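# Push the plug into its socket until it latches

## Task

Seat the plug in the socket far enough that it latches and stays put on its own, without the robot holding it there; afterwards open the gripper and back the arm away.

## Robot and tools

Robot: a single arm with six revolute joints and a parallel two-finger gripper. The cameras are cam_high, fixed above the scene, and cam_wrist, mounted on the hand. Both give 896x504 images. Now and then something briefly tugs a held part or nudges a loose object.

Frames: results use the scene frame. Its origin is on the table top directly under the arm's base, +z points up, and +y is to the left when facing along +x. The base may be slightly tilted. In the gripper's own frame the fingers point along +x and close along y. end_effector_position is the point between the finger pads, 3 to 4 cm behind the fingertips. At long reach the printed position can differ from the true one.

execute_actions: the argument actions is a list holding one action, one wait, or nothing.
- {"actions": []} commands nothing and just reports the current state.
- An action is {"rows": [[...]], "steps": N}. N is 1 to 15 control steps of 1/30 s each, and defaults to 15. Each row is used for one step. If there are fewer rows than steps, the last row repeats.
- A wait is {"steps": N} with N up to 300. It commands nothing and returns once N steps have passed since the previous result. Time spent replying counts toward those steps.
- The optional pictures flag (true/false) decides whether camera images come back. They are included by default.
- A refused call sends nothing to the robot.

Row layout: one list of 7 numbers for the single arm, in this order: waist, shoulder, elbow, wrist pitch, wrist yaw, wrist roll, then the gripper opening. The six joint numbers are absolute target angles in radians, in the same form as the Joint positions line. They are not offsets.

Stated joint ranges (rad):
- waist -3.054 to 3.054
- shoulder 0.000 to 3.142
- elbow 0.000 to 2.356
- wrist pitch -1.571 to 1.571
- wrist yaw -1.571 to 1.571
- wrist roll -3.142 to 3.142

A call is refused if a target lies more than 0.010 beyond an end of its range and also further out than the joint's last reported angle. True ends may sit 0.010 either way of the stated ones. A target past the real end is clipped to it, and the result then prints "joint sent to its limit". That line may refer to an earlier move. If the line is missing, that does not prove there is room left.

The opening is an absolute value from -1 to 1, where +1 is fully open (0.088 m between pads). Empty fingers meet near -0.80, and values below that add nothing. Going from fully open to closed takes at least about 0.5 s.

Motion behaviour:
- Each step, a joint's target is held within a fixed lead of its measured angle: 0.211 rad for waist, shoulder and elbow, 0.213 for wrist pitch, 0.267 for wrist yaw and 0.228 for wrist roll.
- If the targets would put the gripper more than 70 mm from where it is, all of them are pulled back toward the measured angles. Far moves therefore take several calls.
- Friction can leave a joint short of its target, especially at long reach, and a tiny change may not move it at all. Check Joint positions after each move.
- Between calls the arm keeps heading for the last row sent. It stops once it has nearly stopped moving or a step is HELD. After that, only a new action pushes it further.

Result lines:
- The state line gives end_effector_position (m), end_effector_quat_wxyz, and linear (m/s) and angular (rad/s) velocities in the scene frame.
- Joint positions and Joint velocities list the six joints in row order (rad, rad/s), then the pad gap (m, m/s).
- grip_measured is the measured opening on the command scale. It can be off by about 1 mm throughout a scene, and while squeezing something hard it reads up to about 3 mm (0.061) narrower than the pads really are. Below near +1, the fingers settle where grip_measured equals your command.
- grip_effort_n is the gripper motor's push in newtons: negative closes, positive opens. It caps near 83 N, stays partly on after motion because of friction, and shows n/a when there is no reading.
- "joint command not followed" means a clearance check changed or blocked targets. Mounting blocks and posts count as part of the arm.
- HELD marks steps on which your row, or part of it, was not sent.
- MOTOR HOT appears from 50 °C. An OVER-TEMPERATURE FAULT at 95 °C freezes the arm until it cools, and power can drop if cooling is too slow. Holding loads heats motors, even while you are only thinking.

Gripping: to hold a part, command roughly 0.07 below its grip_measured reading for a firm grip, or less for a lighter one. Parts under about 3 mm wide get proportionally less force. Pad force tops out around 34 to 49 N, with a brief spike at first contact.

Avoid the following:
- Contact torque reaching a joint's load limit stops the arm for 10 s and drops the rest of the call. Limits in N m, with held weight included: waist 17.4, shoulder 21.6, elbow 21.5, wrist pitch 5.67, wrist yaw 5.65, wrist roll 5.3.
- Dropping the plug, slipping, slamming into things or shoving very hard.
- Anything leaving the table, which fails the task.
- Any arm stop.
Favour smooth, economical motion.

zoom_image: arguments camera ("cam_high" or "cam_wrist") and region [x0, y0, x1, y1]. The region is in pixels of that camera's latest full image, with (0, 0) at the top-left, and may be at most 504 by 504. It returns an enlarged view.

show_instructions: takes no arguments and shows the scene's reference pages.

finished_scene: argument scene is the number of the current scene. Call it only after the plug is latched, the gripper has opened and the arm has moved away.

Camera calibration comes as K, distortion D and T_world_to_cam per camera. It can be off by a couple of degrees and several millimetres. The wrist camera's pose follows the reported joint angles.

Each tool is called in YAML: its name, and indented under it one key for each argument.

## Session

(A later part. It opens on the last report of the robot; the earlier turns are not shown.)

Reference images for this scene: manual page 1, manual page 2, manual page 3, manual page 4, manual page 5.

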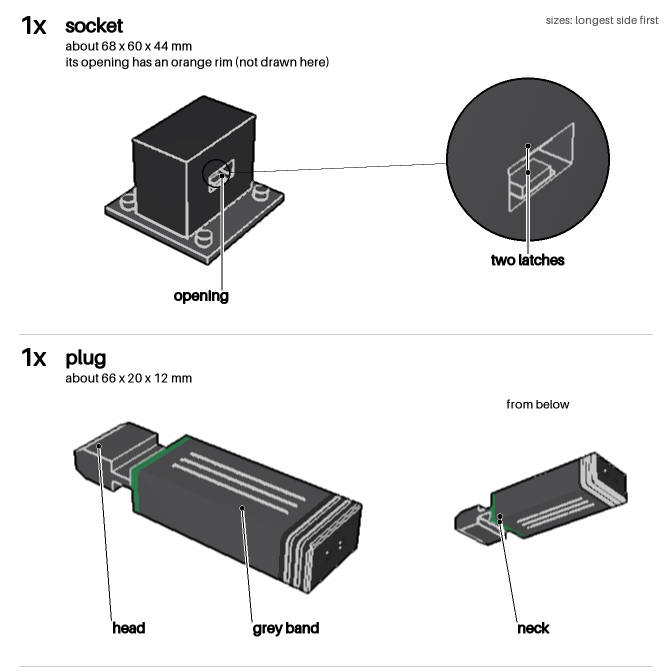

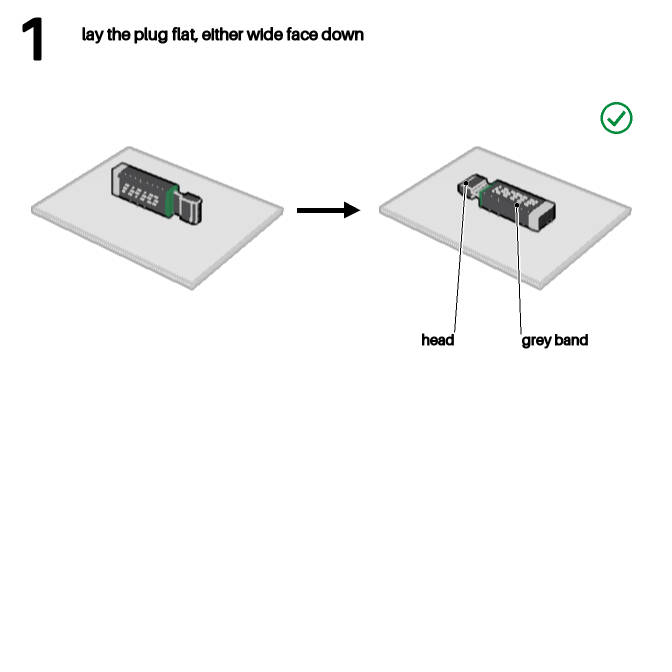

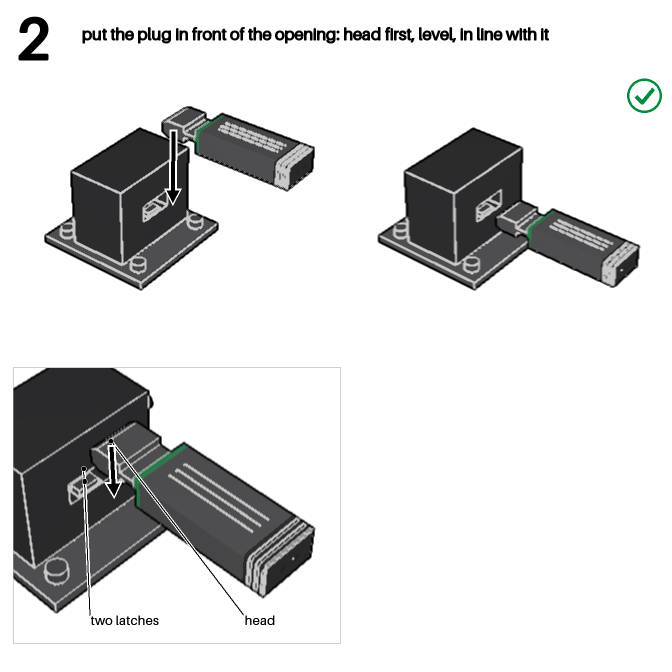

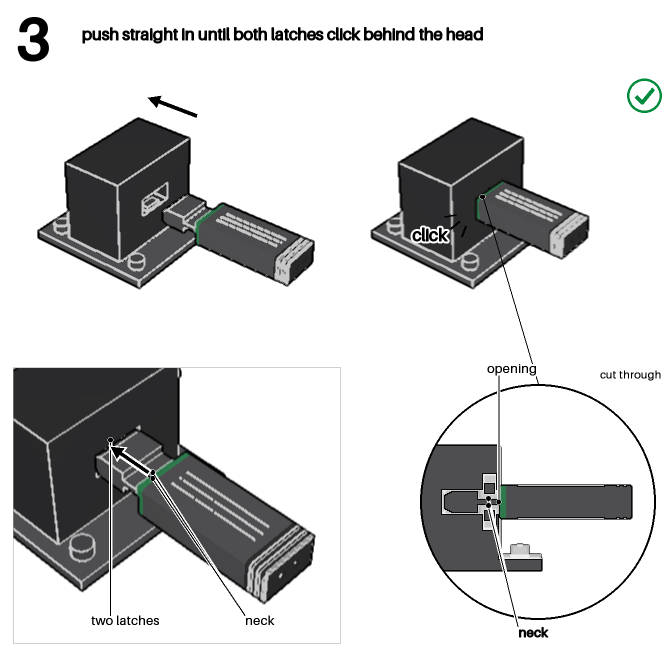

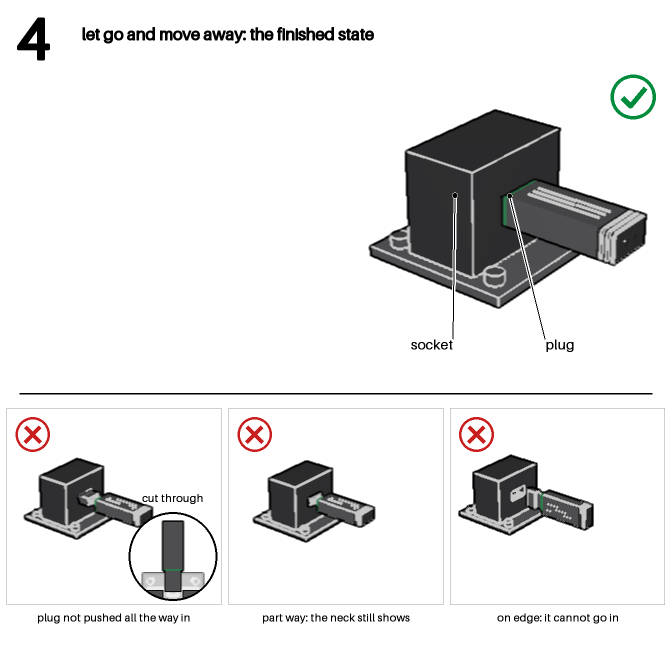

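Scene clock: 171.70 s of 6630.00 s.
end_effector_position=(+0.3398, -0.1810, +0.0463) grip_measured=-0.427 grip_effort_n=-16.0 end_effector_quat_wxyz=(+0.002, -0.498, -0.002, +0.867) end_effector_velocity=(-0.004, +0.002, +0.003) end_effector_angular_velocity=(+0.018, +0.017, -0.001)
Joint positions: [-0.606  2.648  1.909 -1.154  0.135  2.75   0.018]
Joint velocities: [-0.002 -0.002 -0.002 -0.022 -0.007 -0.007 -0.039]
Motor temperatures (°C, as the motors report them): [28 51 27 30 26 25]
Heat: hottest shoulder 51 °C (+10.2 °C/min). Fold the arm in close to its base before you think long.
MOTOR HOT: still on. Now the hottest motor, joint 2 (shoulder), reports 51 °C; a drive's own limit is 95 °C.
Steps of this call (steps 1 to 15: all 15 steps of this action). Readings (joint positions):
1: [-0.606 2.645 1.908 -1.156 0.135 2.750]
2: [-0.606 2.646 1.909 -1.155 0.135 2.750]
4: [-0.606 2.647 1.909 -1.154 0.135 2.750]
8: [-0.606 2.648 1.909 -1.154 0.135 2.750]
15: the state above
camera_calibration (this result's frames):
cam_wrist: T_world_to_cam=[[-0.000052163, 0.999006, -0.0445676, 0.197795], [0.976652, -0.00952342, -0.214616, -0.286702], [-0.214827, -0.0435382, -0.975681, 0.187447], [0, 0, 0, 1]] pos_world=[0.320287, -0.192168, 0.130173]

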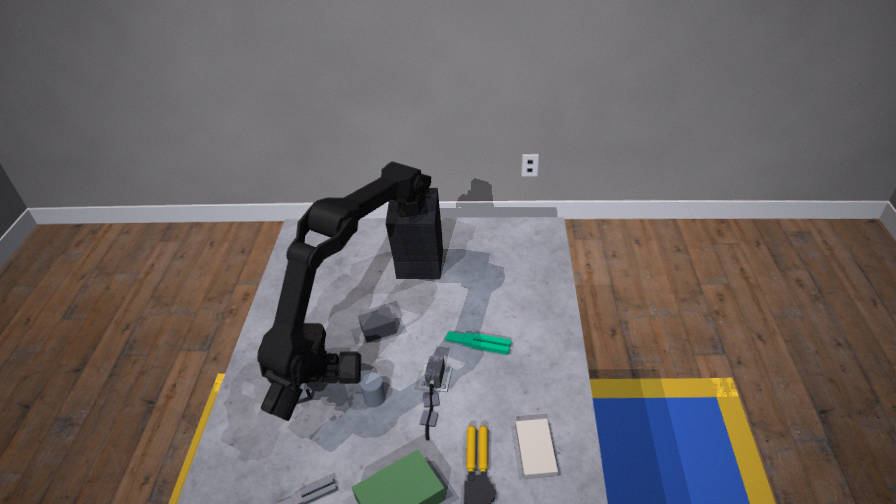

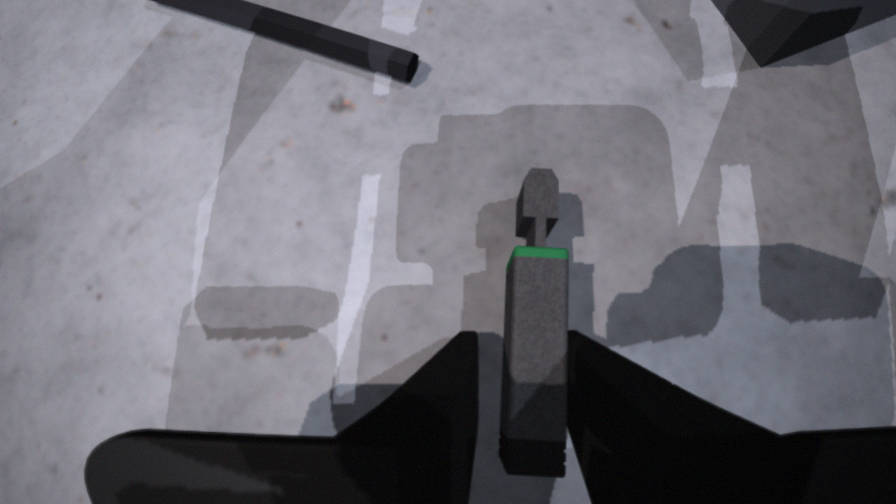

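execute_actions:
  actions:
    - {"rows":[[-0.606,2.672,1.917,-1.151,0.137,2.748,-0.53],[-0.606,2.672,1.917,-1.151,0.137,2.748,-0.56],[-0.606,2.672,1.917,-1.151,0.137,2.748,-0.59],[-0.606,2.672,1.917,-1.151,0.137,2.748,-0.62],[-0.606,2.672,1.917,-1.151,0.137,2.748,-0.65],[-0.606,2.672,1.917,-1.151,0.137,2.748,-0.68]],"steps":15}

Scene clock: 175.60 s of 6630.00 s.
end_effector_position=(+0.3399, -0.1810, +0.0462) grip_measured=-0.607 grip_effort_n=-83.5 end_effector_quat_wxyz=(+0.001, -0.498, -0.002, +0.867) end_effector_velocity=(+0.005, -0.002, -0.000) end_effector_angular_velocity=(+0.006, -0.027, +0.015)
Joint positions: [-0.606  2.648  1.909 -1.154  0.135  2.75   0.009]
Joint velocities: [-0.002 -0.007 -0.002  0.022 -0.007 -0.022 -0.   ]
Motor temperatures (°C, as the motors report them): [28 50 27 30 26 25]
Heat: hottest shoulder 50 °C (+9.0 °C/min). Fold the arm in close to its base before you think long.
MOTOR HOT: still on. Now the hottest motor, joint 2 (shoulder), reports 50 °C; a drive's own limit is 95 °C.
Steps of this call (steps 1 to 15: the robot went on to your last target; steps 16 to 90: nothing new was sent; then 0.40 s passed at rest; steps 91 to 105: all 15 steps of this action). Readings (joint positions):
91: [-0.606 2.648 1.909 -1.154 0.135 2.750]
92: [-0.606 2.648 1.909 -1.154 0.135 2.750]
94: [-0.606 2.648 1.909 -1.154 0.135 2.750]
98: [-0.606 2.648 1.909 -1.154 0.135 2.750]
105: the state above
camera_calibration (this result's frames):
cam_wrist: T_world_to_cam=[[-0.0000629153, 0.999, -0.0447182, 0.197834], [0.976727, -0.00953, -0.214273, -0.286818], [-0.214485, -0.043691, -0.97575, 0.187281], [0, 0, 0, 1]] pos_world=[0.320324, -0.192187, 0.130129]

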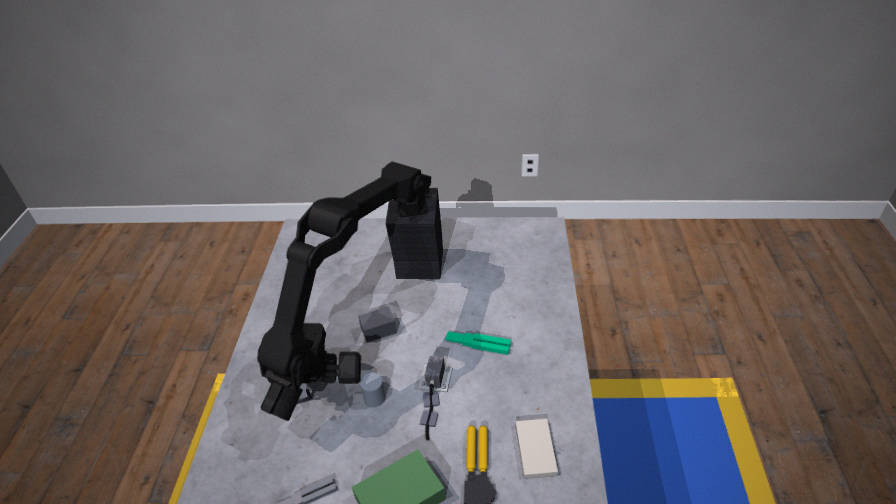

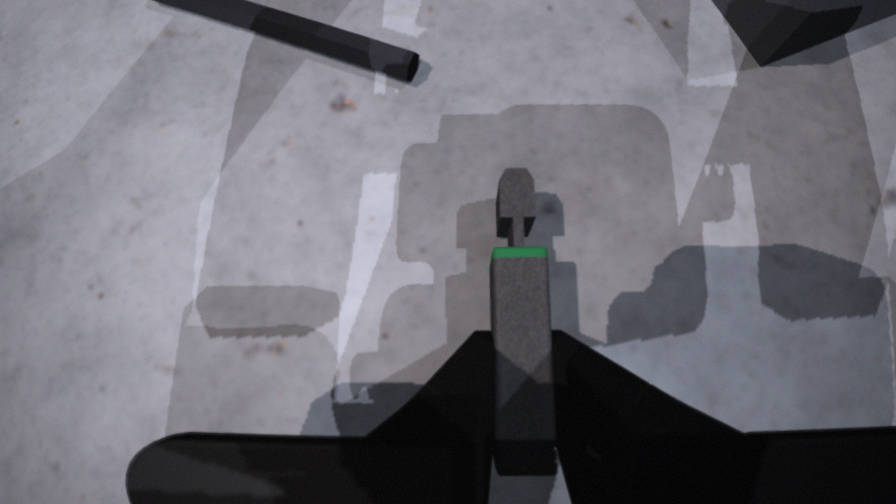

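execute_actions:
  actions:
    - {"rows":[[-0.606,2.645,1.909,-1.156,0.135,2.74,-0.68],[-0.606,2.636,1.909,-1.160,0.135,2.72,-0.68],[-0.607,2.628,1.908,-1.166,0.134,2.69,-0.68],[-0.608,2.619,1.907,-1.173,0.133,2.65,-0.68],[-0.609,2.609,1.905,-1.181,0.132,2.60,-0.68],[-0.610,2.598,1.902,-1.190,0.130,2.54,-0.68],[-0.611,2.586,1.899,-1.199,0.128,2.478,-0.68],[-0.613,2.573,1.895,-1.209,0.126,2.416,-0.68],[-0.615,2.560,1.891,-1.219,0.123,2.354,-0.68],[-0.617,2.546,1.886,-1.229,0.120,2.292,-0.68],[-0.619,2.532,1.881,-1.238,0.116,2.230,-0.68],[-0.622,2.518,1.875,-1.246,0.112,2.168,-0.68],[-0.625,2.504,1.868,-1.253,0.107,2.106,-0.68],[-0.629,2.490,1.860,-1.258,0.101,2.044,-0.68],[-0.634,2.476,1.851,-1.261,0.093,1.982,-0.68]]}
  pictures: false

execute_actions:
  actions:
    - {"rows":[[-0.640,2.462,1.841,-1.261,0.083,1.920,-0.68],[-0.646,2.448,1.830,-1.259,0.071,1.858,-0.68],[-0.653,2.434,1.818,-1.255,0.058,1.796,-0.68],[-0.660,2.420,1.805,-1.249,0.043,1.734,-0.68],[-0.668,2.406,1.791,-1.241,0.027,1.672,-0.68],[-0.676,2.392,1.776,-1.232,0.010,1.610,-0.68],[-0.685,2.378,1.760,-1.221,-0.008,1.548,-0.68],[-0.694,2.364,1.744,-1.209,-0.027,1.486,-0.68],[-0.703,2.350,1.727,-1.196,-0.046,1.424,-0.68],[-0.712,2.336,1.710,-1.182,-0.066,1.362,-0.68],[-0.721,2.322,1.692,-1.167,-0.086,1.300,-0.68],[-0.731,2.309,1.674,-1.151,-0.107,1.238,-0.68],[-0.741,2.296,1.656,-1.134,-0.128,1.176,-0.68],[-0.751,2.283,1.637,-1.116,-0.149,1.114,-0.68],[-0.761,2.271,1.618,-1.097,-0.171,1.052,-0.68]]}
  pictures: false

execute_actions:
  actions:
    - {"rows":[[-0.771,2.260,1.598,-1.076,-0.193,0.990,-0.68],[-0.782,2.249,1.578,-1.054,-0.216,0.928,-0.68],[-0.792,2.239,1.557,-1.030,-0.239,0.866,-0.68],[-0.803,2.230,1.536,-1.005,-0.262,0.804,-0.68],[-0.813,2.221,1.515,-0.979,-0.285,0.742,-0.68],[-0.824,2.213,1.494,-0.952,-0.308,0.680,-0.68],[-0.835,2.206,1.472,-0.925,-0.332,0.618,-0.68],[-0.845,2.199,1.451,-0.897,-0.355,0.556,-0.68],[-0.856,2.193,1.429,-0.868,-0.379,0.494,-0.68],[-0.867,2.188,1.408,-0.839,-0.402,0.432,-0.68],[-0.877,2.183,1.386,-0.810,-0.426,0.370,-0.68],[-0.888,2.179,1.365,-0.780,-0.449,0.308,-0.68],[-0.899,2.176,1.343,-0.750,-0.473,0.246,-0.68],[-0.909,2.173,1.322,-0.720,-0.496,0.184,-0.68],[-0.920,2.171,1.300,-0.689,-0.520,0.122,-0.68]]}
  pictures: false

execute_actions:
  actions:
    - {"rows":[[-0.930,2.170,1.279,-0.657,-0.543,0.060,-0.68],[-0.941,2.170,1.257,-0.625,-0.566,-0.002,-0.68],[-0.951,2.172,1.236,-0.592,-0.589,-0.064,-0.68],[-0.961,2.175,1.215,-0.559,-0.611,-0.126,-0.68],[-0.971,2.179,1.194,-0.526,-0.633,-0.188,-0.68],[-0.981,2.183,1.174,-0.493,-0.655,-0.250,-0.68],[-0.991,2.187,1.153,-0.460,-0.676,-0.312,-0.68],[-1.000,2.190,1.133,-0.427,-0.697,-0.374,-0.68],[-1.009,2.193,1.113,-0.394,-0.718,-0.436,-0.68],[-1.018,2.196,1.093,-0.361,-0.738,-0.498,-0.68],[-1.027,2.199,1.074,-0.328,-0.758,-0.560,-0.68],[-1.036,2.202,1.055,-0.296,-0.777,-0.622,-0.68],[-1.044,2.205,1.036,-0.264,-0.795,-0.684,-0.68],[-1.052,2.208,1.018,-0.232,-0.813,-0.746,-0.68],[-1.060,2.211,1.001,-0.201,-0.830,-0.808,-0.68]]}
  pictures: false

execute_actions:
  actions:
    - {"rows":[[-1.067,2.215,0.985,-0.171,-0.846,-0.870,-0.68],[-1.074,2.219,0.970,-0.143,-0.861,-0.932,-0.68],[-1.081,2.223,0.956,-0.116,-0.875,-0.994,-0.68],[-1.087,2.227,0.943,-0.091,-0.889,-1.056,-0.68],[-1.093,2.231,0.931,-0.067,-0.902,-1.118,-0.68],[-1.098,2.235,0.920,-0.044,-0.914,-1.180,-0.68],[-1.103,2.239,0.910,-0.023,-0.925,-1.242,-0.68],[-1.108,2.243,0.901,-0.003,-0.935,-1.304,-0.68],[-1.112,2.248,0.892,0.016,-0.944,-1.366,-0.68],[-1.116,2.252,0.884,0.033,-0.952,-1.428,-0.68],[-1.120,2.256,0.877,0.049,-0.960,-1.490,-0.68],[-1.123,2.260,0.870,0.064,-0.967,-1.552,-0.68],[-1.126,2.264,0.864,0.078,-0.973,-1.614,-0.68],[-1.129,2.268,0.858,0.091,-0.979,-1.676,-0.68],[-1.132,2.272,0.853,0.103,-0.984,-1.738,-0.68]]}
  pictures: false

execute_actions:
  actions:
    - {"rows":[[-1.134,2.276,0.849,0.114,-0.988,-1.800,-0.68],[-1.136,2.280,0.845,0.124,-0.992,-1.862,-0.68],[-1.138,2.284,0.841,0.133,-0.995,-1.924,-0.68],[-1.140,2.288,0.838,0.141,-0.998,-1.986,-0.68],[-1.141,2.291,0.835,0.148,-1.001,-2.048,-0.68],[-1.142,2.294,0.832,0.154,-1.003,-2.110,-0.68],[-1.143,2.297,0.830,0.160,-1.005,-2.170,-0.68],[-1.144,2.299,0.828,0.165,-1.006,-2.226,-0.68],[-1.145,2.301,0.827,0.169,-1.007,-2.276,-0.68],[-1.145,2.302,0.826,0.172,-1.008,-2.318,-0.68],[-1.145,2.302,0.826,0.173,-1.008,-2.352,-0.68],[-1.145,2.302,0.826,0.173,-1.008,-2.377,-0.68],[-1.145,2.302,0.826,0.173,-1.008,-2.392,-0.68],[-1.145,2.302,0.826,0.173,-1.008,-2.399,-0.68]],"steps":15}

Scene clock: 229.53 s of 6630.00 s.
end_effector_position=(+0.3430, -0.1808, +0.0956) grip_measured=-0.607 grip_effort_n=-83.5 end_effector_quat_wxyz=(-0.136, -0.487, -0.261, +0.822) end_effector_velocity=(-0.003, -0.005, +0.155) end_effector_angular_velocity=(+0.943, -0.211, +1.380)
Joint positions: [-0.62   2.524  1.883 -1.244  0.109  2.141  0.009]
Joint velocities: [-0.105 -0.462 -0.193 -0.168 -0.168 -1.78  -0.   ]
Motor temperatures (°C, as the motors report them): [28 46 28 29 26 25]
Heat: hottest shoulder 46 °C (-5.0 °C/min).
MOTOR HOT: cleared. Now the hottest motor, joint 2 (shoulder), reports 46 °C.
Steps of this call (steps 1 to 15: the robot went on to your last target; steps 16 to 90: nothing new was sent; then 50.43 s passed at rest; steps 91 to 105: all 15 steps of this action). Readings (joint positions):
91: [-0.606 2.648 1.909 -1.154 0.135 2.749]
92: [-0.606 2.648 1.909 -1.154 0.135 2.742]
94: [-0.606 2.647 1.909 -1.159 0.135 2.709]
98: [-0.606 2.627 1.908 -1.186 0.132 2.548]
105: the state above

Scene clock: 230.03 s of 6630.00 s.
end_effector_position=(+0.3322, -0.1840, +0.1335) grip_measured=-0.607 grip_effort_n=-83.5 end_effector_quat_wxyz=(+0.313, +0.508, +0.560, -0.575) end_effector_velocity=(-0.015, -0.014, +0.038) end_effector_angular_velocity=(+0.786, -0.980, +1.241)
Joint positions: [-0.734  2.318  1.678 -1.142 -0.116  1.213  0.009]
Joint velocities: [-0.295 -0.398 -0.535  0.476 -0.608 -1.839 -0.   ]
Motor temperatures (°C, as the motors report them): [28 46 28 29 26 25]
Heat: hottest shoulder 46 °C (-5.1 °C/min).
Steps of this call (steps 1 to 15: all 15 steps of this action). Readings (joint positions):
1: [-0.624 2.508 1.876 -1.248 0.103 2.079]
2: [-0.628 2.494 1.867 -1.251 0.095 2.017]
4: [-0.640 2.466 1.847 -1.252 0.074 1.894]
8: [-0.669 2.413 1.794 -1.233 0.017 1.646]
15: the state above

Scene clock: 230.53 s of 6630.00 s.
end_effector_position=(+0.3242, -0.1933, +0.1243) grip_measured=-0.607 grip_effort_n=-83.5 end_effector_quat_wxyz=(+0.578, +0.468, +0.635, -0.209) end_effector_velocity=(-0.037, -0.012, -0.045) end_effector_angular_velocity=(+0.073, -1.335, +1.333)
Joint positions: [-0.891  2.193  1.368 -0.766 -0.459  0.282  0.009]
Joint velocities: [-0.32  -0.11  -0.647  0.842 -0.696 -1.853 -0.   ]
Motor temperatures (°C, as the motors report them): [28 46 28 29 26 25]
Heat: hottest shoulder 46 °C (-5.0 °C/min).
Steps of this call (steps 1 to 15: all 15 steps of this action). Readings (joint positions):
1: [-0.744 2.305 1.659 -1.124 -0.137 1.151]
2: [-0.754 2.292 1.641 -1.105 -0.158 1.089]
4: [-0.774 2.269 1.601 -1.063 -0.203 0.965]
8: [-0.816 2.232 1.519 -0.965 -0.294 0.717]
15: the state above

Scene clock: 231.03 s of 6630.00 s.
end_effector_position=(+0.3040, -0.1981, +0.1024) grip_measured=-0.607 grip_effort_n=-83.5 end_effector_quat_wxyz=(+0.829, +0.215, +0.506, +0.101) end_effector_velocity=(-0.048, +0.004, -0.021) end_effector_angular_velocity=(-0.784, -1.359, +1.293)
Joint positions: [-1.037  2.186  1.058 -0.284 -0.782 -0.648  0.009]
Joint velocities: [-0.252  0.027 -0.559  0.93  -0.564 -1.853  0.   ]
Motor temperatures (°C, as the motors report them): [28 46 28 29 26 25]
Heat: hottest shoulder 46 °C (-5.1 °C/min).
Steps of this call (steps 1 to 15: all 15 steps of this action). Readings (joint positions):
1: [-0.902 2.190 1.346 -0.736 -0.482 0.220]
2: [-0.912 2.188 1.325 -0.706 -0.505 0.159]
4: [-0.933 2.186 1.282 -0.642 -0.551 0.034]
8: [-0.973 2.186 1.197 -0.513 -0.639 -0.213]
15: the state above

Scene clock: 231.53 s of 6630.00 s.
end_effector_position=(+0.2826, -0.1932, +0.0893) grip_measured=-0.606 grip_effort_n=-83.5 end_effector_quat_wxyz=(+0.885, -0.193, +0.319, +0.280) end_effector_velocity=(-0.035, +0.013, -0.021) end_effector_angular_velocity=(-1.148, -0.895, +1.182)
Joint positions: [-1.121  2.244  0.878  0.064 -0.966 -1.578  0.009]
Joint velocities: [-0.1    0.12  -0.203  0.418 -0.198 -1.839 -0.   ]
Motor temperatures (°C, as the motors report them): [28 46 28 29 26 25]
Heat: hottest shoulder 46 °C (-5.0 °C/min).
Steps of this call (steps 1 to 15: all 15 steps of this action). Readings (joint positions):
1: [-1.045 2.188 1.041 -0.252 -0.800 -0.711]
2: [-1.053 2.191 1.024 -0.222 -0.817 -0.773]
4: [-1.068 2.198 0.992 -0.165 -0.848 -0.896]
8: [-1.092 2.215 0.939 -0.065 -0.902 -1.143]
15: the state above

Scene clock: 232.03 s of 6630.00 s.
end_effector_position=(+0.2737, -0.1893, +0.0812) grip_measured=-0.606 grip_effort_n=-83.5 end_effector_quat_wxyz=(+0.754, -0.517, +0.176, +0.365) end_effector_velocity=(+0.001, -0.002, +0.002) end_effector_angular_velocity=(-0.351, -0.219, +0.333)
Joint positions: [-1.142  2.284  0.834  0.168 -1.005 -2.35   0.009]
Joint velocities: [-0.007  0.002 -0.002  0.022 -0.022 -0.52  -0.   ]
Motor temperatures (°C, as the motors report them): [28 46 28 29 26 25]
Heat: hottest shoulder 46 °C (-5.1 °C/min).
Steps of this call (steps 1 to 15: all 15 steps of this action). Readings (joint positions):
1: [-1.124 2.248 0.872 0.077 -0.971 -1.640]
2: [-1.127 2.252 0.867 0.090 -0.977 -1.701]
4: [-1.132 2.260 0.857 0.112 -0.986 -1.825]
8: [-1.139 2.274 0.843 0.145 -0.998 -2.070]
15: the state above
camera_calibration (this result's frames):
cam_wrist: T_world_to_cam=[[0.763221, -0.205937, 0.61244, -0.282719], [-0.106972, -0.975041, -0.194557, -0.102558], [0.637221, 0.082976, -0.766201, -0.019286], [0, 0, 0, 1]] pos_world=[0.217096, -0.15662, 0.138418]

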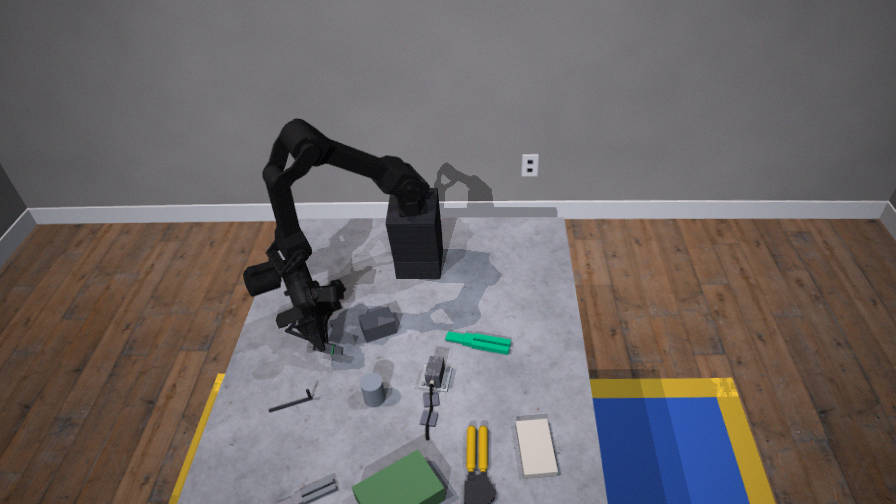

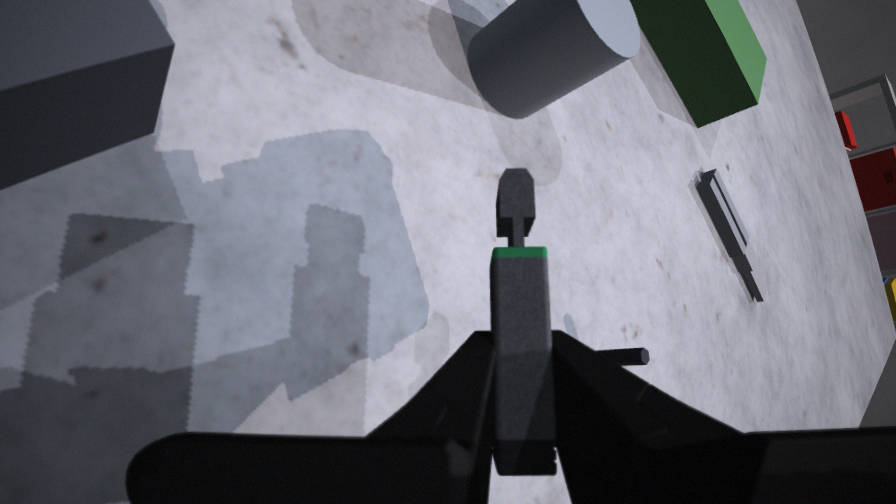

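execute_actions:
  actions: []

Scene clock: 246.43 s of 6630.00 s.
end_effector_position=(+0.2696, -0.1871, +0.0781) grip_measured=-0.606 grip_effort_n=-83.5 end_effector_quat_wxyz=(+0.746, -0.527, +0.169, +0.369) end_effector_velocity=(-0.002, +0.002, -0.000) end_effector_angular_velocity=(-0.001, -0.007, +0.011)
Joint positions: [-1.148  2.296  0.825  0.174 -1.009 -2.396  0.009]
Joint velocities: [-0.002  0.002 -0.002 -0.007 -0.007 -0.022 -0.   ]
Motor temperatures (°C, as the motors report them): [28 44 27 29 26 25]
Heat: hottest shoulder 44 °C (-5.0 °C/min).
Steps of this call (steps 1 to 30: the robot went on to your last target; steps 31 to 160: nothing new was sent; then 9.07 s passed at rest). Readings (joint positions):
1: [-1.142 2.284 0.834 0.169 -1.006 -2.364]
2: [-1.142 2.284 0.834 0.170 -1.006 -2.373]
4: [-1.143 2.284 0.834 0.170 -1.006 -2.385]
8: [-1.143 2.284 0.834 0.171 -1.006 -2.393]
160: the state above
The arm was judged still, so your last target was given up. Only a new action makes it travel on or press farther. Fingers that are still opening or closing keep moving.
camera_calibration (this result's frames):
cam_wrist: T_world_to_cam=[[0.760247, -0.177652, 0.624872, -0.272082], [-0.0828902, -0.980547, -0.177924, -0.110232], [0.644325, 0.0834703, -0.760183, -0.0215568], [0, 0, 0, 1]] pos_world=[0.211602, -0.154624, 0.134016]

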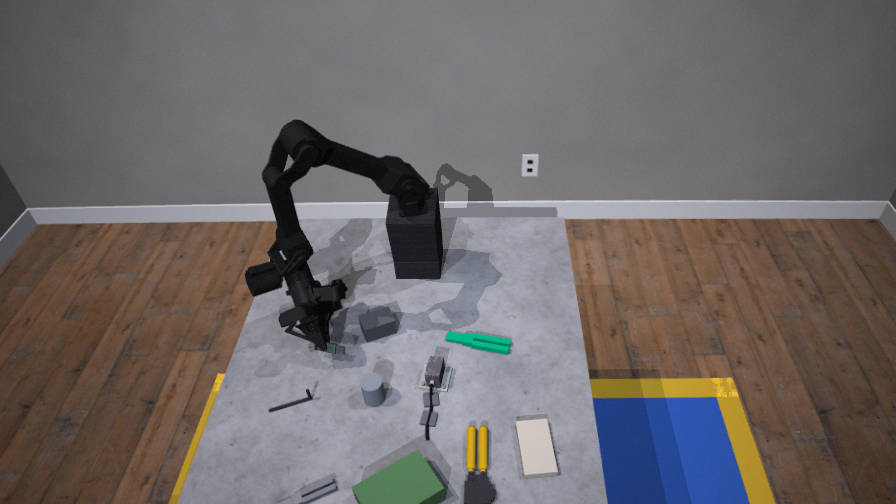

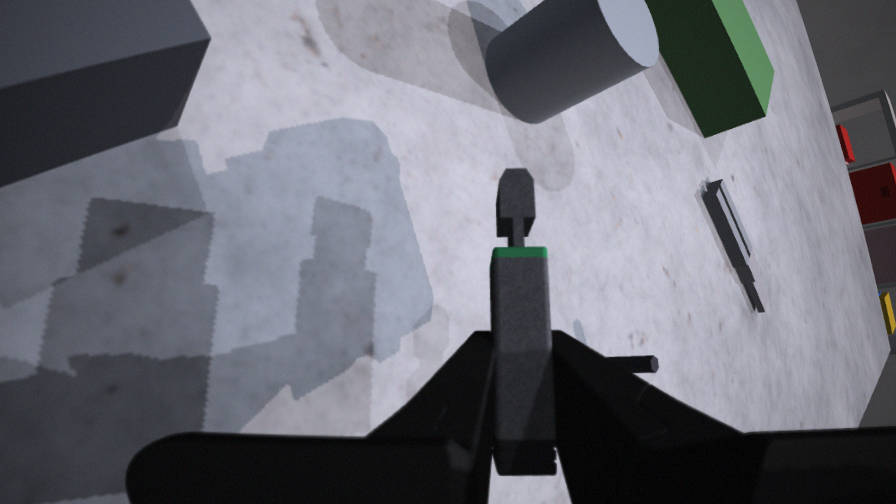

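show_instructions:

execute_actions:
  actions:
    - {"rows":[[-1.146,2.312,0.830,0.184,-1.008,-2.394,-0.68],[-1.144,2.324,0.835,0.194,-1.008,-2.392,-0.68],[-1.142,2.336,0.839,0.204,-1.007,-2.390,-0.68],[-1.140,2.347,0.844,0.214,-1.006,-2.387,-0.68],[-1.138,2.358,0.848,0.224,-1.006,-2.385,-0.68],[-1.136,2.369,0.852,0.234,-1.005,-2.383,-0.68],[-1.134,2.380,0.857,0.244,-1.004,-2.380,-0.68],[-1.132,2.391,0.861,0.254,-1.004,-2.378,-0.68],[-1.130,2.402,0.865,0.263,-1.003,-2.376,-0.68],[-1.128,2.413,0.870,0.272,-1.002,-2.373,-0.68],[-1.126,2.423,0.874,0.281,-1.002,-2.371,-0.68],[-1.125,2.432,0.878,0.289,-1.001,-2.369,-0.68],[-1.124,2.440,0.881,0.296,-1.000,-2.367,-0.68],[-1.123,2.446,0.883,0.301,-1.000,-2.366,-0.68],[-1.122,2.450,0.885,0.304,-1.000,-2.365,-0.68]],"steps":15}
  pictures: false

execute_actions:
  actions:
    - {"rows":[[-1.121,2.455,0.887,0.308,-0.999,-2.364,-0.68],[-1.121,2.459,0.889,0.311,-0.999,-2.363,-0.68],[-1.120,2.463,0.890,0.314,-0.998,-2.362,-0.68],[-1.120,2.466,0.891,0.316,-0.998,-2.362,-0.68],[-1.120,2.468,0.8915,0.3175,-0.998,-2.362,-0.68]],"steps":15}

Reference images for this scene: manual page 1, manual page 2, manual page 3, manual page 4, manual page 5.

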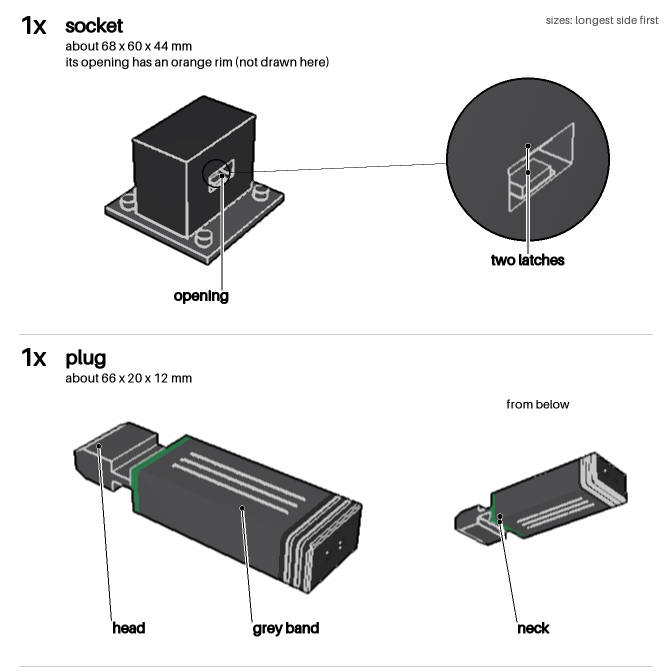

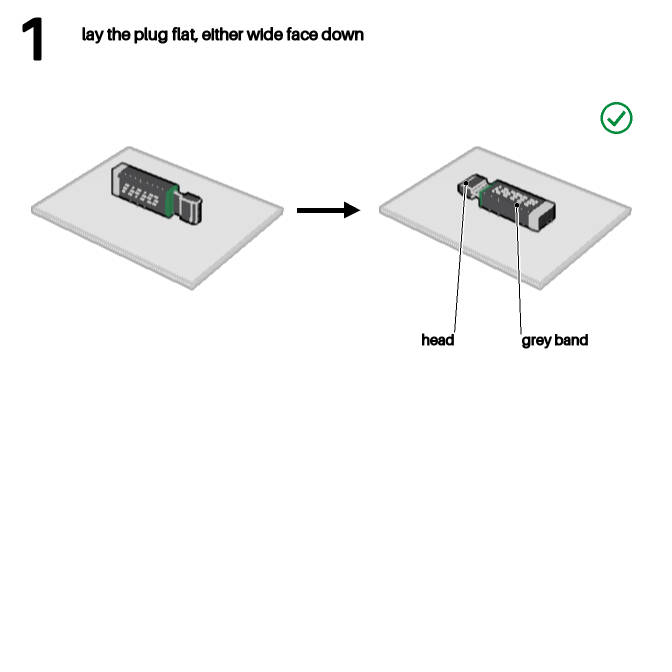

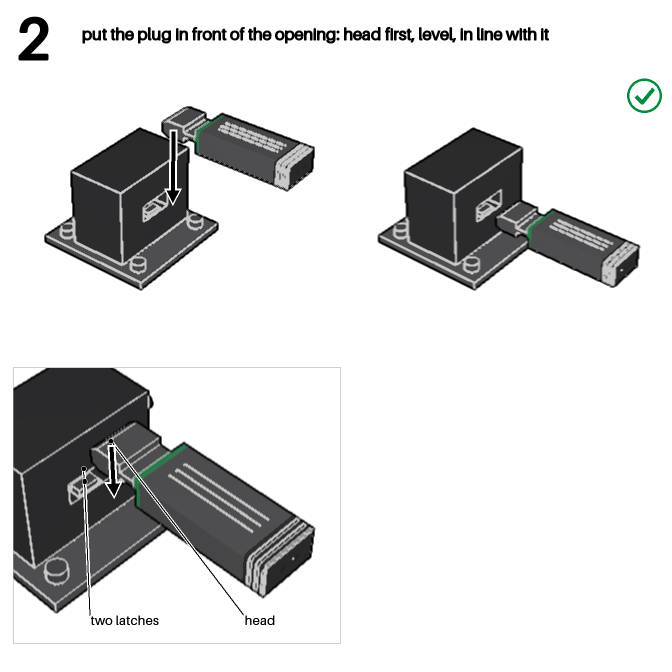

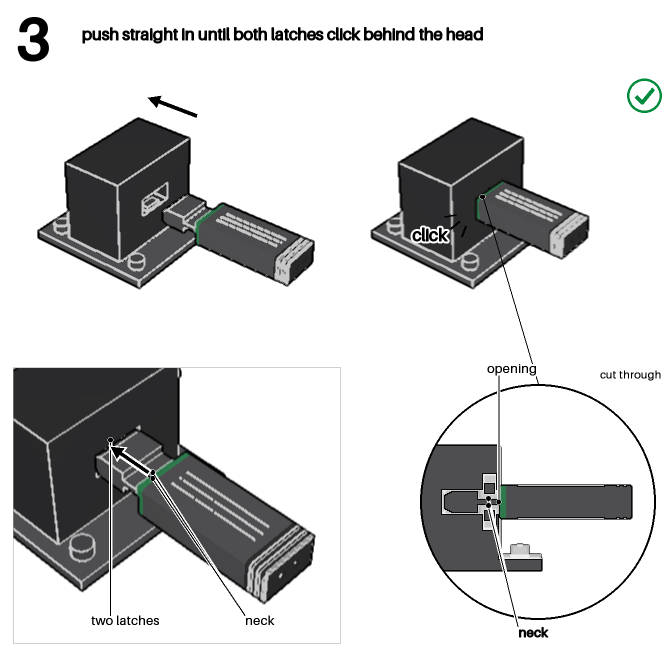

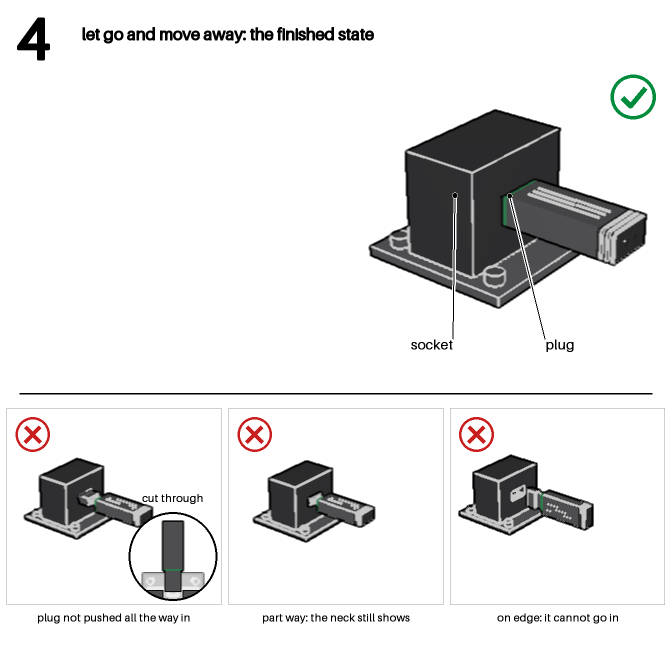

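Scene clock: 255.20 s of 6630.00 s.
end_effector_position=(+0.2747, -0.1914, +0.0523) grip_measured=-0.606 grip_effort_n=-83.5 end_effector_quat_wxyz=(+0.743, -0.535, +0.167, +0.366) end_effector_velocity=(+0.019, -0.029, -0.005) end_effector_angular_velocity=(-0.073, -0.103, -0.007)
Joint positions: [-1.131  2.407  0.871  0.284 -1.004 -2.365  0.009]
Joint velocities: [-0.012  0.066  0.076  0.139 -0.037  0.037 -0.   ]
Motor temperatures (°C, as the motors report them): [28 43 27 29 26 25]
Heat: hottest shoulder 43 °C (-5.0 °C/min).
Steps of this call (steps 1 to 90: nothing new was sent; then 5.27 s passed at rest; steps 91 to 105: all 15 steps of this action). Readings (joint positions):
91: [-1.148 2.296 0.825 0.174 -1.009 -2.396]
92: [-1.148 2.297 0.825 0.178 -1.009 -2.396]
94: [-1.147 2.307 0.830 0.193 -1.009 -2.395]
98: [-1.141 2.346 0.846 0.228 -1.008 -2.387]
105: the state above

Scene clock: 255.70 s of 6630.00 s.
end_effector_position=(+0.2746, -0.1930, +0.0510) grip_measured=-0.606 grip_effort_n=-83.5 end_effector_quat_wxyz=(+0.749, -0.529, +0.169, +0.360) end_effector_velocity=(-0.001, +0.001, +0.001) end_effector_angular_velocity=(+0.005, -0.004, +0.003)
Joint positions: [-1.135  2.417  0.873  0.3   -1.01  -2.342  0.009]
Joint velocities: [-0.002 -0.002 -0.002 -0.007 -0.007 -0.007 -0.   ]
Motor temperatures (°C, as the motors report them): [28 43 27 29 26 25]
Heat: hottest shoulder 43 °C (-4.1 °C/min).
Steps of this call (steps 1 to 15: all 15 steps of this action). Readings (joint positions):
1: [-1.131 2.410 0.872 0.286 -1.004 -2.360]
2: [-1.131 2.411 0.873 0.288 -1.004 -2.357]
4: [-1.132 2.414 0.873 0.293 -1.006 -2.350]
8: [-1.134 2.416 0.873 0.299 -1.009 -2.344]
15: the state above
camera_calibration (this result's frames):
cam_wrist: T_world_to_cam=[[0.750369, -0.186487, 0.634169, -0.259535], [-0.0942094, -0.979757, -0.17664, -0.117219], [0.654272, 0.0728006, -0.752747, -0.0500005], [0, 0, 0, 1]] pos_world=[0.216418, -0.159606, 0.106246]

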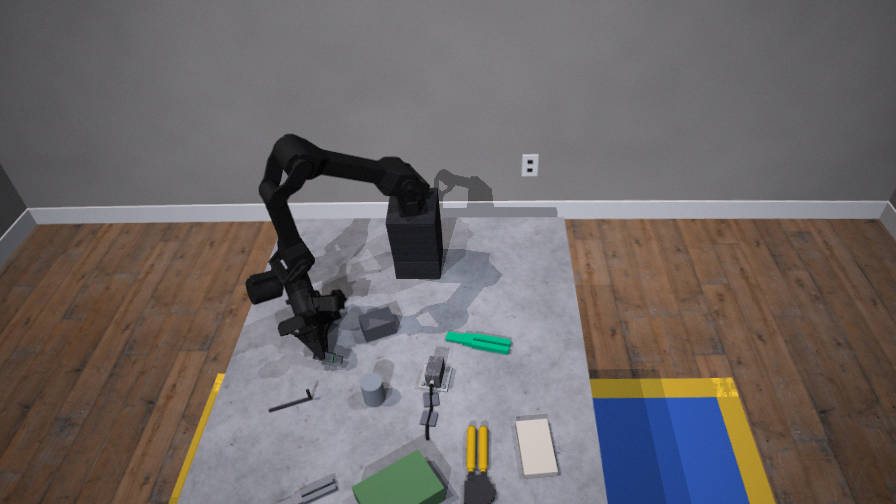

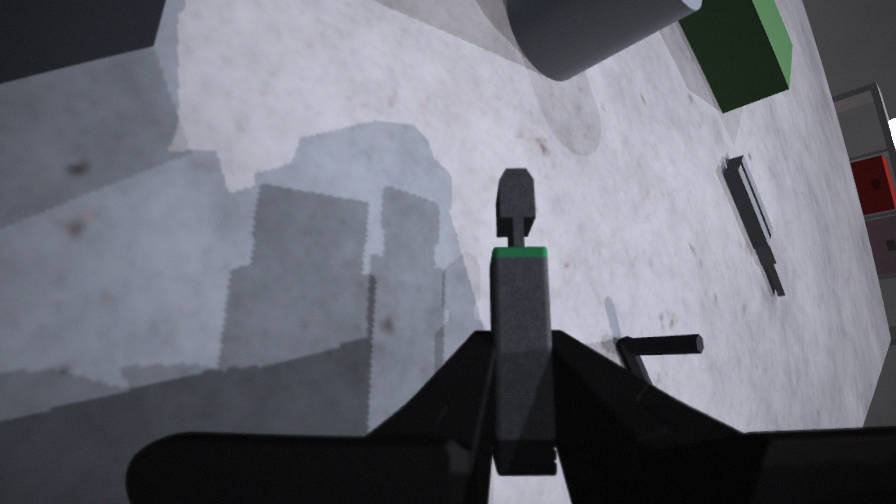

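execute_actions:
  actions:
    - {"rows":[[-1.133,2.41,0.878,0.295,-1.005,-2.36,-0.68],[-1.131,2.395,0.884,0.285,-0.998,-2.362,-0.68],[-1.128,2.385,0.890,0.272,-0.990,-2.364,-0.68],[-1.125,2.38,0.896,0.258,-0.983,-2.366,-0.68],[-1.122,2.38,0.902,0.244,-0.976,-2.367,-0.68],[-1.119,2.38,0.908,0.230,-0.969,-2.368,-0.68],[-1.116,2.38,0.914,0.216,-0.962,-2.369,-0.68],[-1.113,2.38,0.920,0.202,-0.955,-2.370,-0.68],[-1.110,2.38,0.925,0.188,-0.948,-2.371,-0.68],[-1.107,2.38,0.930,0.174,-0.941,-2.372,-0.68],[-1.104,2.38,0.934,0.160,-0.934,-2.373,-0.68],[-1.102,2.38,0.937,0.146,-0.928,-2.374,-0.68],[-1.100,2.38,0.939,0.134,-0.922,-2.374,-0.68],[-1.099,2.38,0.941,0.124,-0.918,-2.374,-0.68],[-1.0985,2.38,0.942,0.117,-0.916,-2.374,-0.68]],"steps":15}
  pictures: false

execute_actions:
  actions:
    - {"rows":[[-1.0985,2.39,0.942,0.117,-0.916,-2.374,-0.68],[-1.0985,2.40,0.942,0.117,-0.916,-2.374,-0.68],[-1.0985,2.406,0.942,0.117,-0.916,-2.374,-0.68],[-1.0985,2.41,0.942,0.117,-0.916,-2.374,-0.68],[-1.0985,2.414,0.942,0.117,-0.916,-2.374,-0.68],[-1.0985,2.417,0.942,0.117,-0.916,-2.374,-0.68],[-1.0985,2.42,0.942,0.117,-0.916,-2.374,-0.68]],"steps":15}

Scene clock: 287.10 s of 6630.00 s.
end_effector_position=(+0.2795, -0.1950, +0.0489) grip_measured=-0.606 grip_effort_n=-83.5 end_effector_quat_wxyz=(+0.734, -0.517, +0.199, +0.392) end_effector_velocity=(-0.016, +0.029, -0.018) end_effector_angular_velocity=(+0.139, +0.258, +0.005)
Joint positions: [-1.106  2.392  0.931  0.147 -0.93  -2.37   0.009]
Joint velocities: [ 0.056  0.002  0.061 -0.33   0.125 -0.007  0.   ]
Motor temperatures (°C, as the motors report them): [28 38 27 33 26 26]
Heat: hottest shoulder 38 °C (-8.1 °C/min).
Steps of this call (steps 1 to 15: the robot went on to your last target; steps 16 to 90: nothing new was sent; then 27.90 s passed at rest; steps 91 to 105: all 15 steps of this action). Readings (joint positions):
91: [-1.135 2.413 0.873 0.300 -1.011 -2.342]
92: [-1.136 2.409 0.873 0.297 -1.011 -2.344]
94: [-1.133 2.403 0.875 0.284 -1.004 -2.354]
98: [-1.123 2.398 0.899 0.238 -0.973 -2.365]
105: the state above

Scene clock: 287.60 s of 6630.00 s.
end_effector_position=(+0.2762, -0.1914, +0.0445) grip_measured=-0.606 grip_effort_n=-83.5 end_effector_quat_wxyz=(+0.737, -0.504, +0.206, +0.401) end_effector_velocity=(-0.002, -0.000, +0.001) end_effector_angular_velocity=(+0.005, -0.004, -0.002)
Joint positions: [-1.102  2.402  0.937  0.119 -0.919 -2.371  0.009]
Joint velocities: [-0.007 -0.002 -0.002 -0.007 -0.007 -0.007 -0.   ]
Motor temperatures (°C, as the motors report them): [28 38 27 33 26 26]
Heat: hottest shoulder 38 °C (-7.1 °C/min).
Steps of this call (steps 1 to 15: all 15 steps of this action). Readings (joint positions):
1: [-1.104 2.392 0.933 0.139 -0.927 -2.370]
2: [-1.103 2.392 0.933 0.133 -0.924 -2.371]
4: [-1.102 2.392 0.934 0.126 -0.922 -2.371]
8: [-1.102 2.395 0.936 0.122 -0.920 -2.371]
15: the state above
camera_calibration (this result's frames):
cam_wrist: T_world_to_cam=[[0.825268, -0.175067, 0.536921, -0.270405], [-0.0934767, -0.979969, -0.175849, -0.11695], [0.556951, 0.0949331, -0.825102, -0.0217526], [0, 0, 0, 1]] pos_world=[0.224339, -0.159882, 0.106672]

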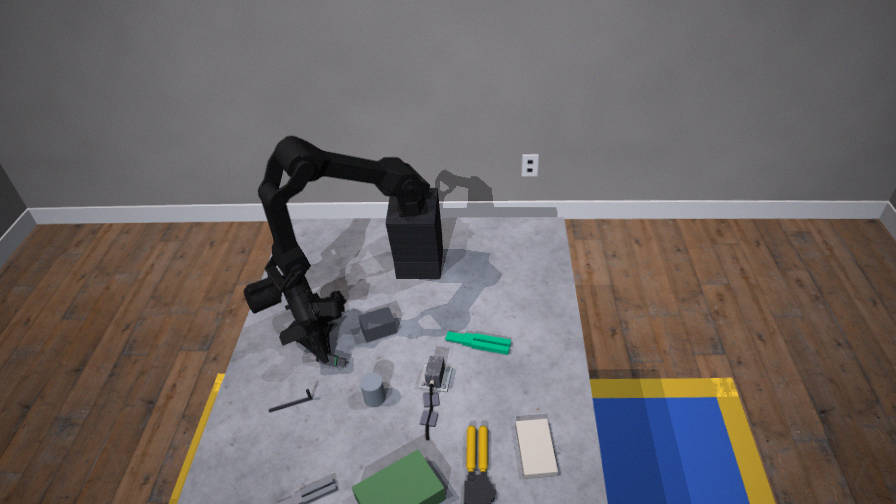

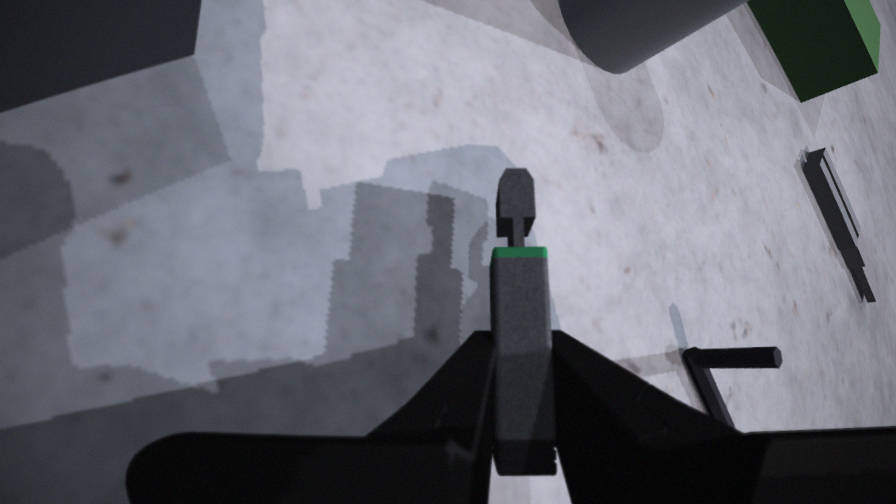

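Lower a bit more until contact.

execute_actions:
  actions:
    - {"rows":[[-1.0985,2.423,0.940,0.119,-0.916,-2.374,-0.68],[-1.0985,2.425,0.940,0.120,-0.916,-2.374,-0.68],[-1.0985,2.427,0.940,0.122,-0.916,-2.374,-0.68],[-1.0985,2.429,0.940,0.124,-0.916,-2.374,-0.68],[-1.0985,2.431,0.940,0.126,-0.916,-2.374,-0.68],[-1.0985,2.433,0.940,0.128,-0.916,-2.374,-0.68]],"steps":15}

Scene clock: 291.27 s of 6630.00 s.
end_effector_position=(+0.2753, -0.1906, +0.0427) grip_measured=-0.606 grip_effort_n=-83.5 end_effector_quat_wxyz=(+0.737, -0.503, +0.206, +0.401) end_effector_velocity=(+0.000, +0.002, +0.003) end_effector_angular_velocity=(+0.015, -0.015, +0.004)
Joint positions: [-1.102  2.408  0.937  0.122 -0.919 -2.371  0.009]
Joint velocities: [-0.002 -0.002 -0.002 -0.007 -0.022 -0.007 -0.   ]
Motor temperatures (°C, as the motors report them): [28 38 27 33 26 26]
Heat: hottest shoulder 38 °C (-8.0 °C/min).
Steps of this call (steps 1 to 15: the robot went on to your last target; steps 16 to 90: nothing new was sent; then 0.17 s passed at rest; steps 91 to 105: all 15 steps of this action). Readings (joint positions):
91: [-1.102 2.402 0.937 0.119 -0.919 -2.371]
92: [-1.102 2.403 0.937 0.119 -0.919 -2.371]
94: [-1.102 2.406 0.937 0.119 -0.919 -2.371]
98: [-1.102 2.408 0.937 0.122 -0.919 -2.371]
105: the state above
camera_calibration (this result's frames):
cam_wrist: T_world_to_cam=[[0.826314, -0.17689, 0.53471, -0.269103], [-0.094317, -0.979452, -0.178264, -0.116201], [0.555255, 0.0968698, -0.826019, -0.021934], [0, 0, 0, 1]] pos_world=[0.223583, -0.15929, 0.10506]

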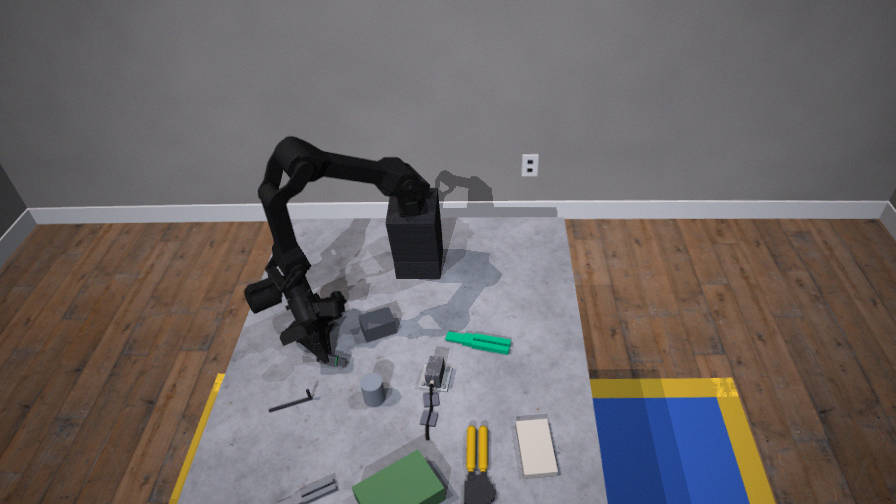

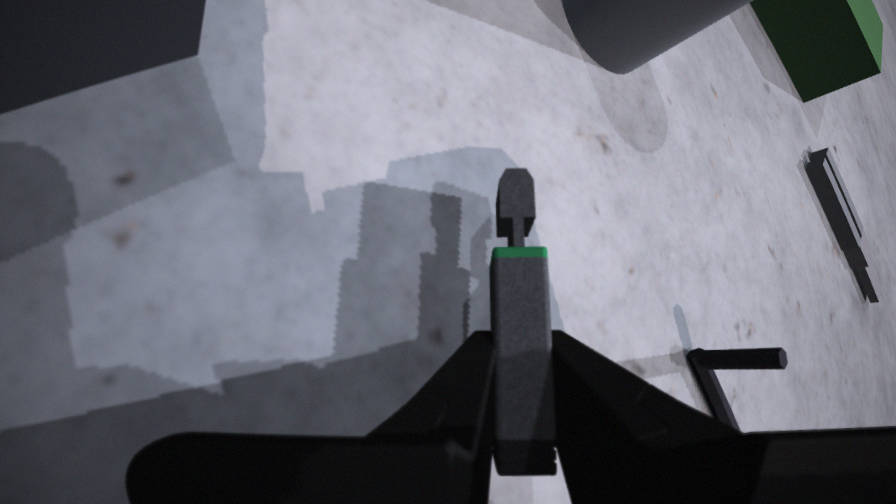

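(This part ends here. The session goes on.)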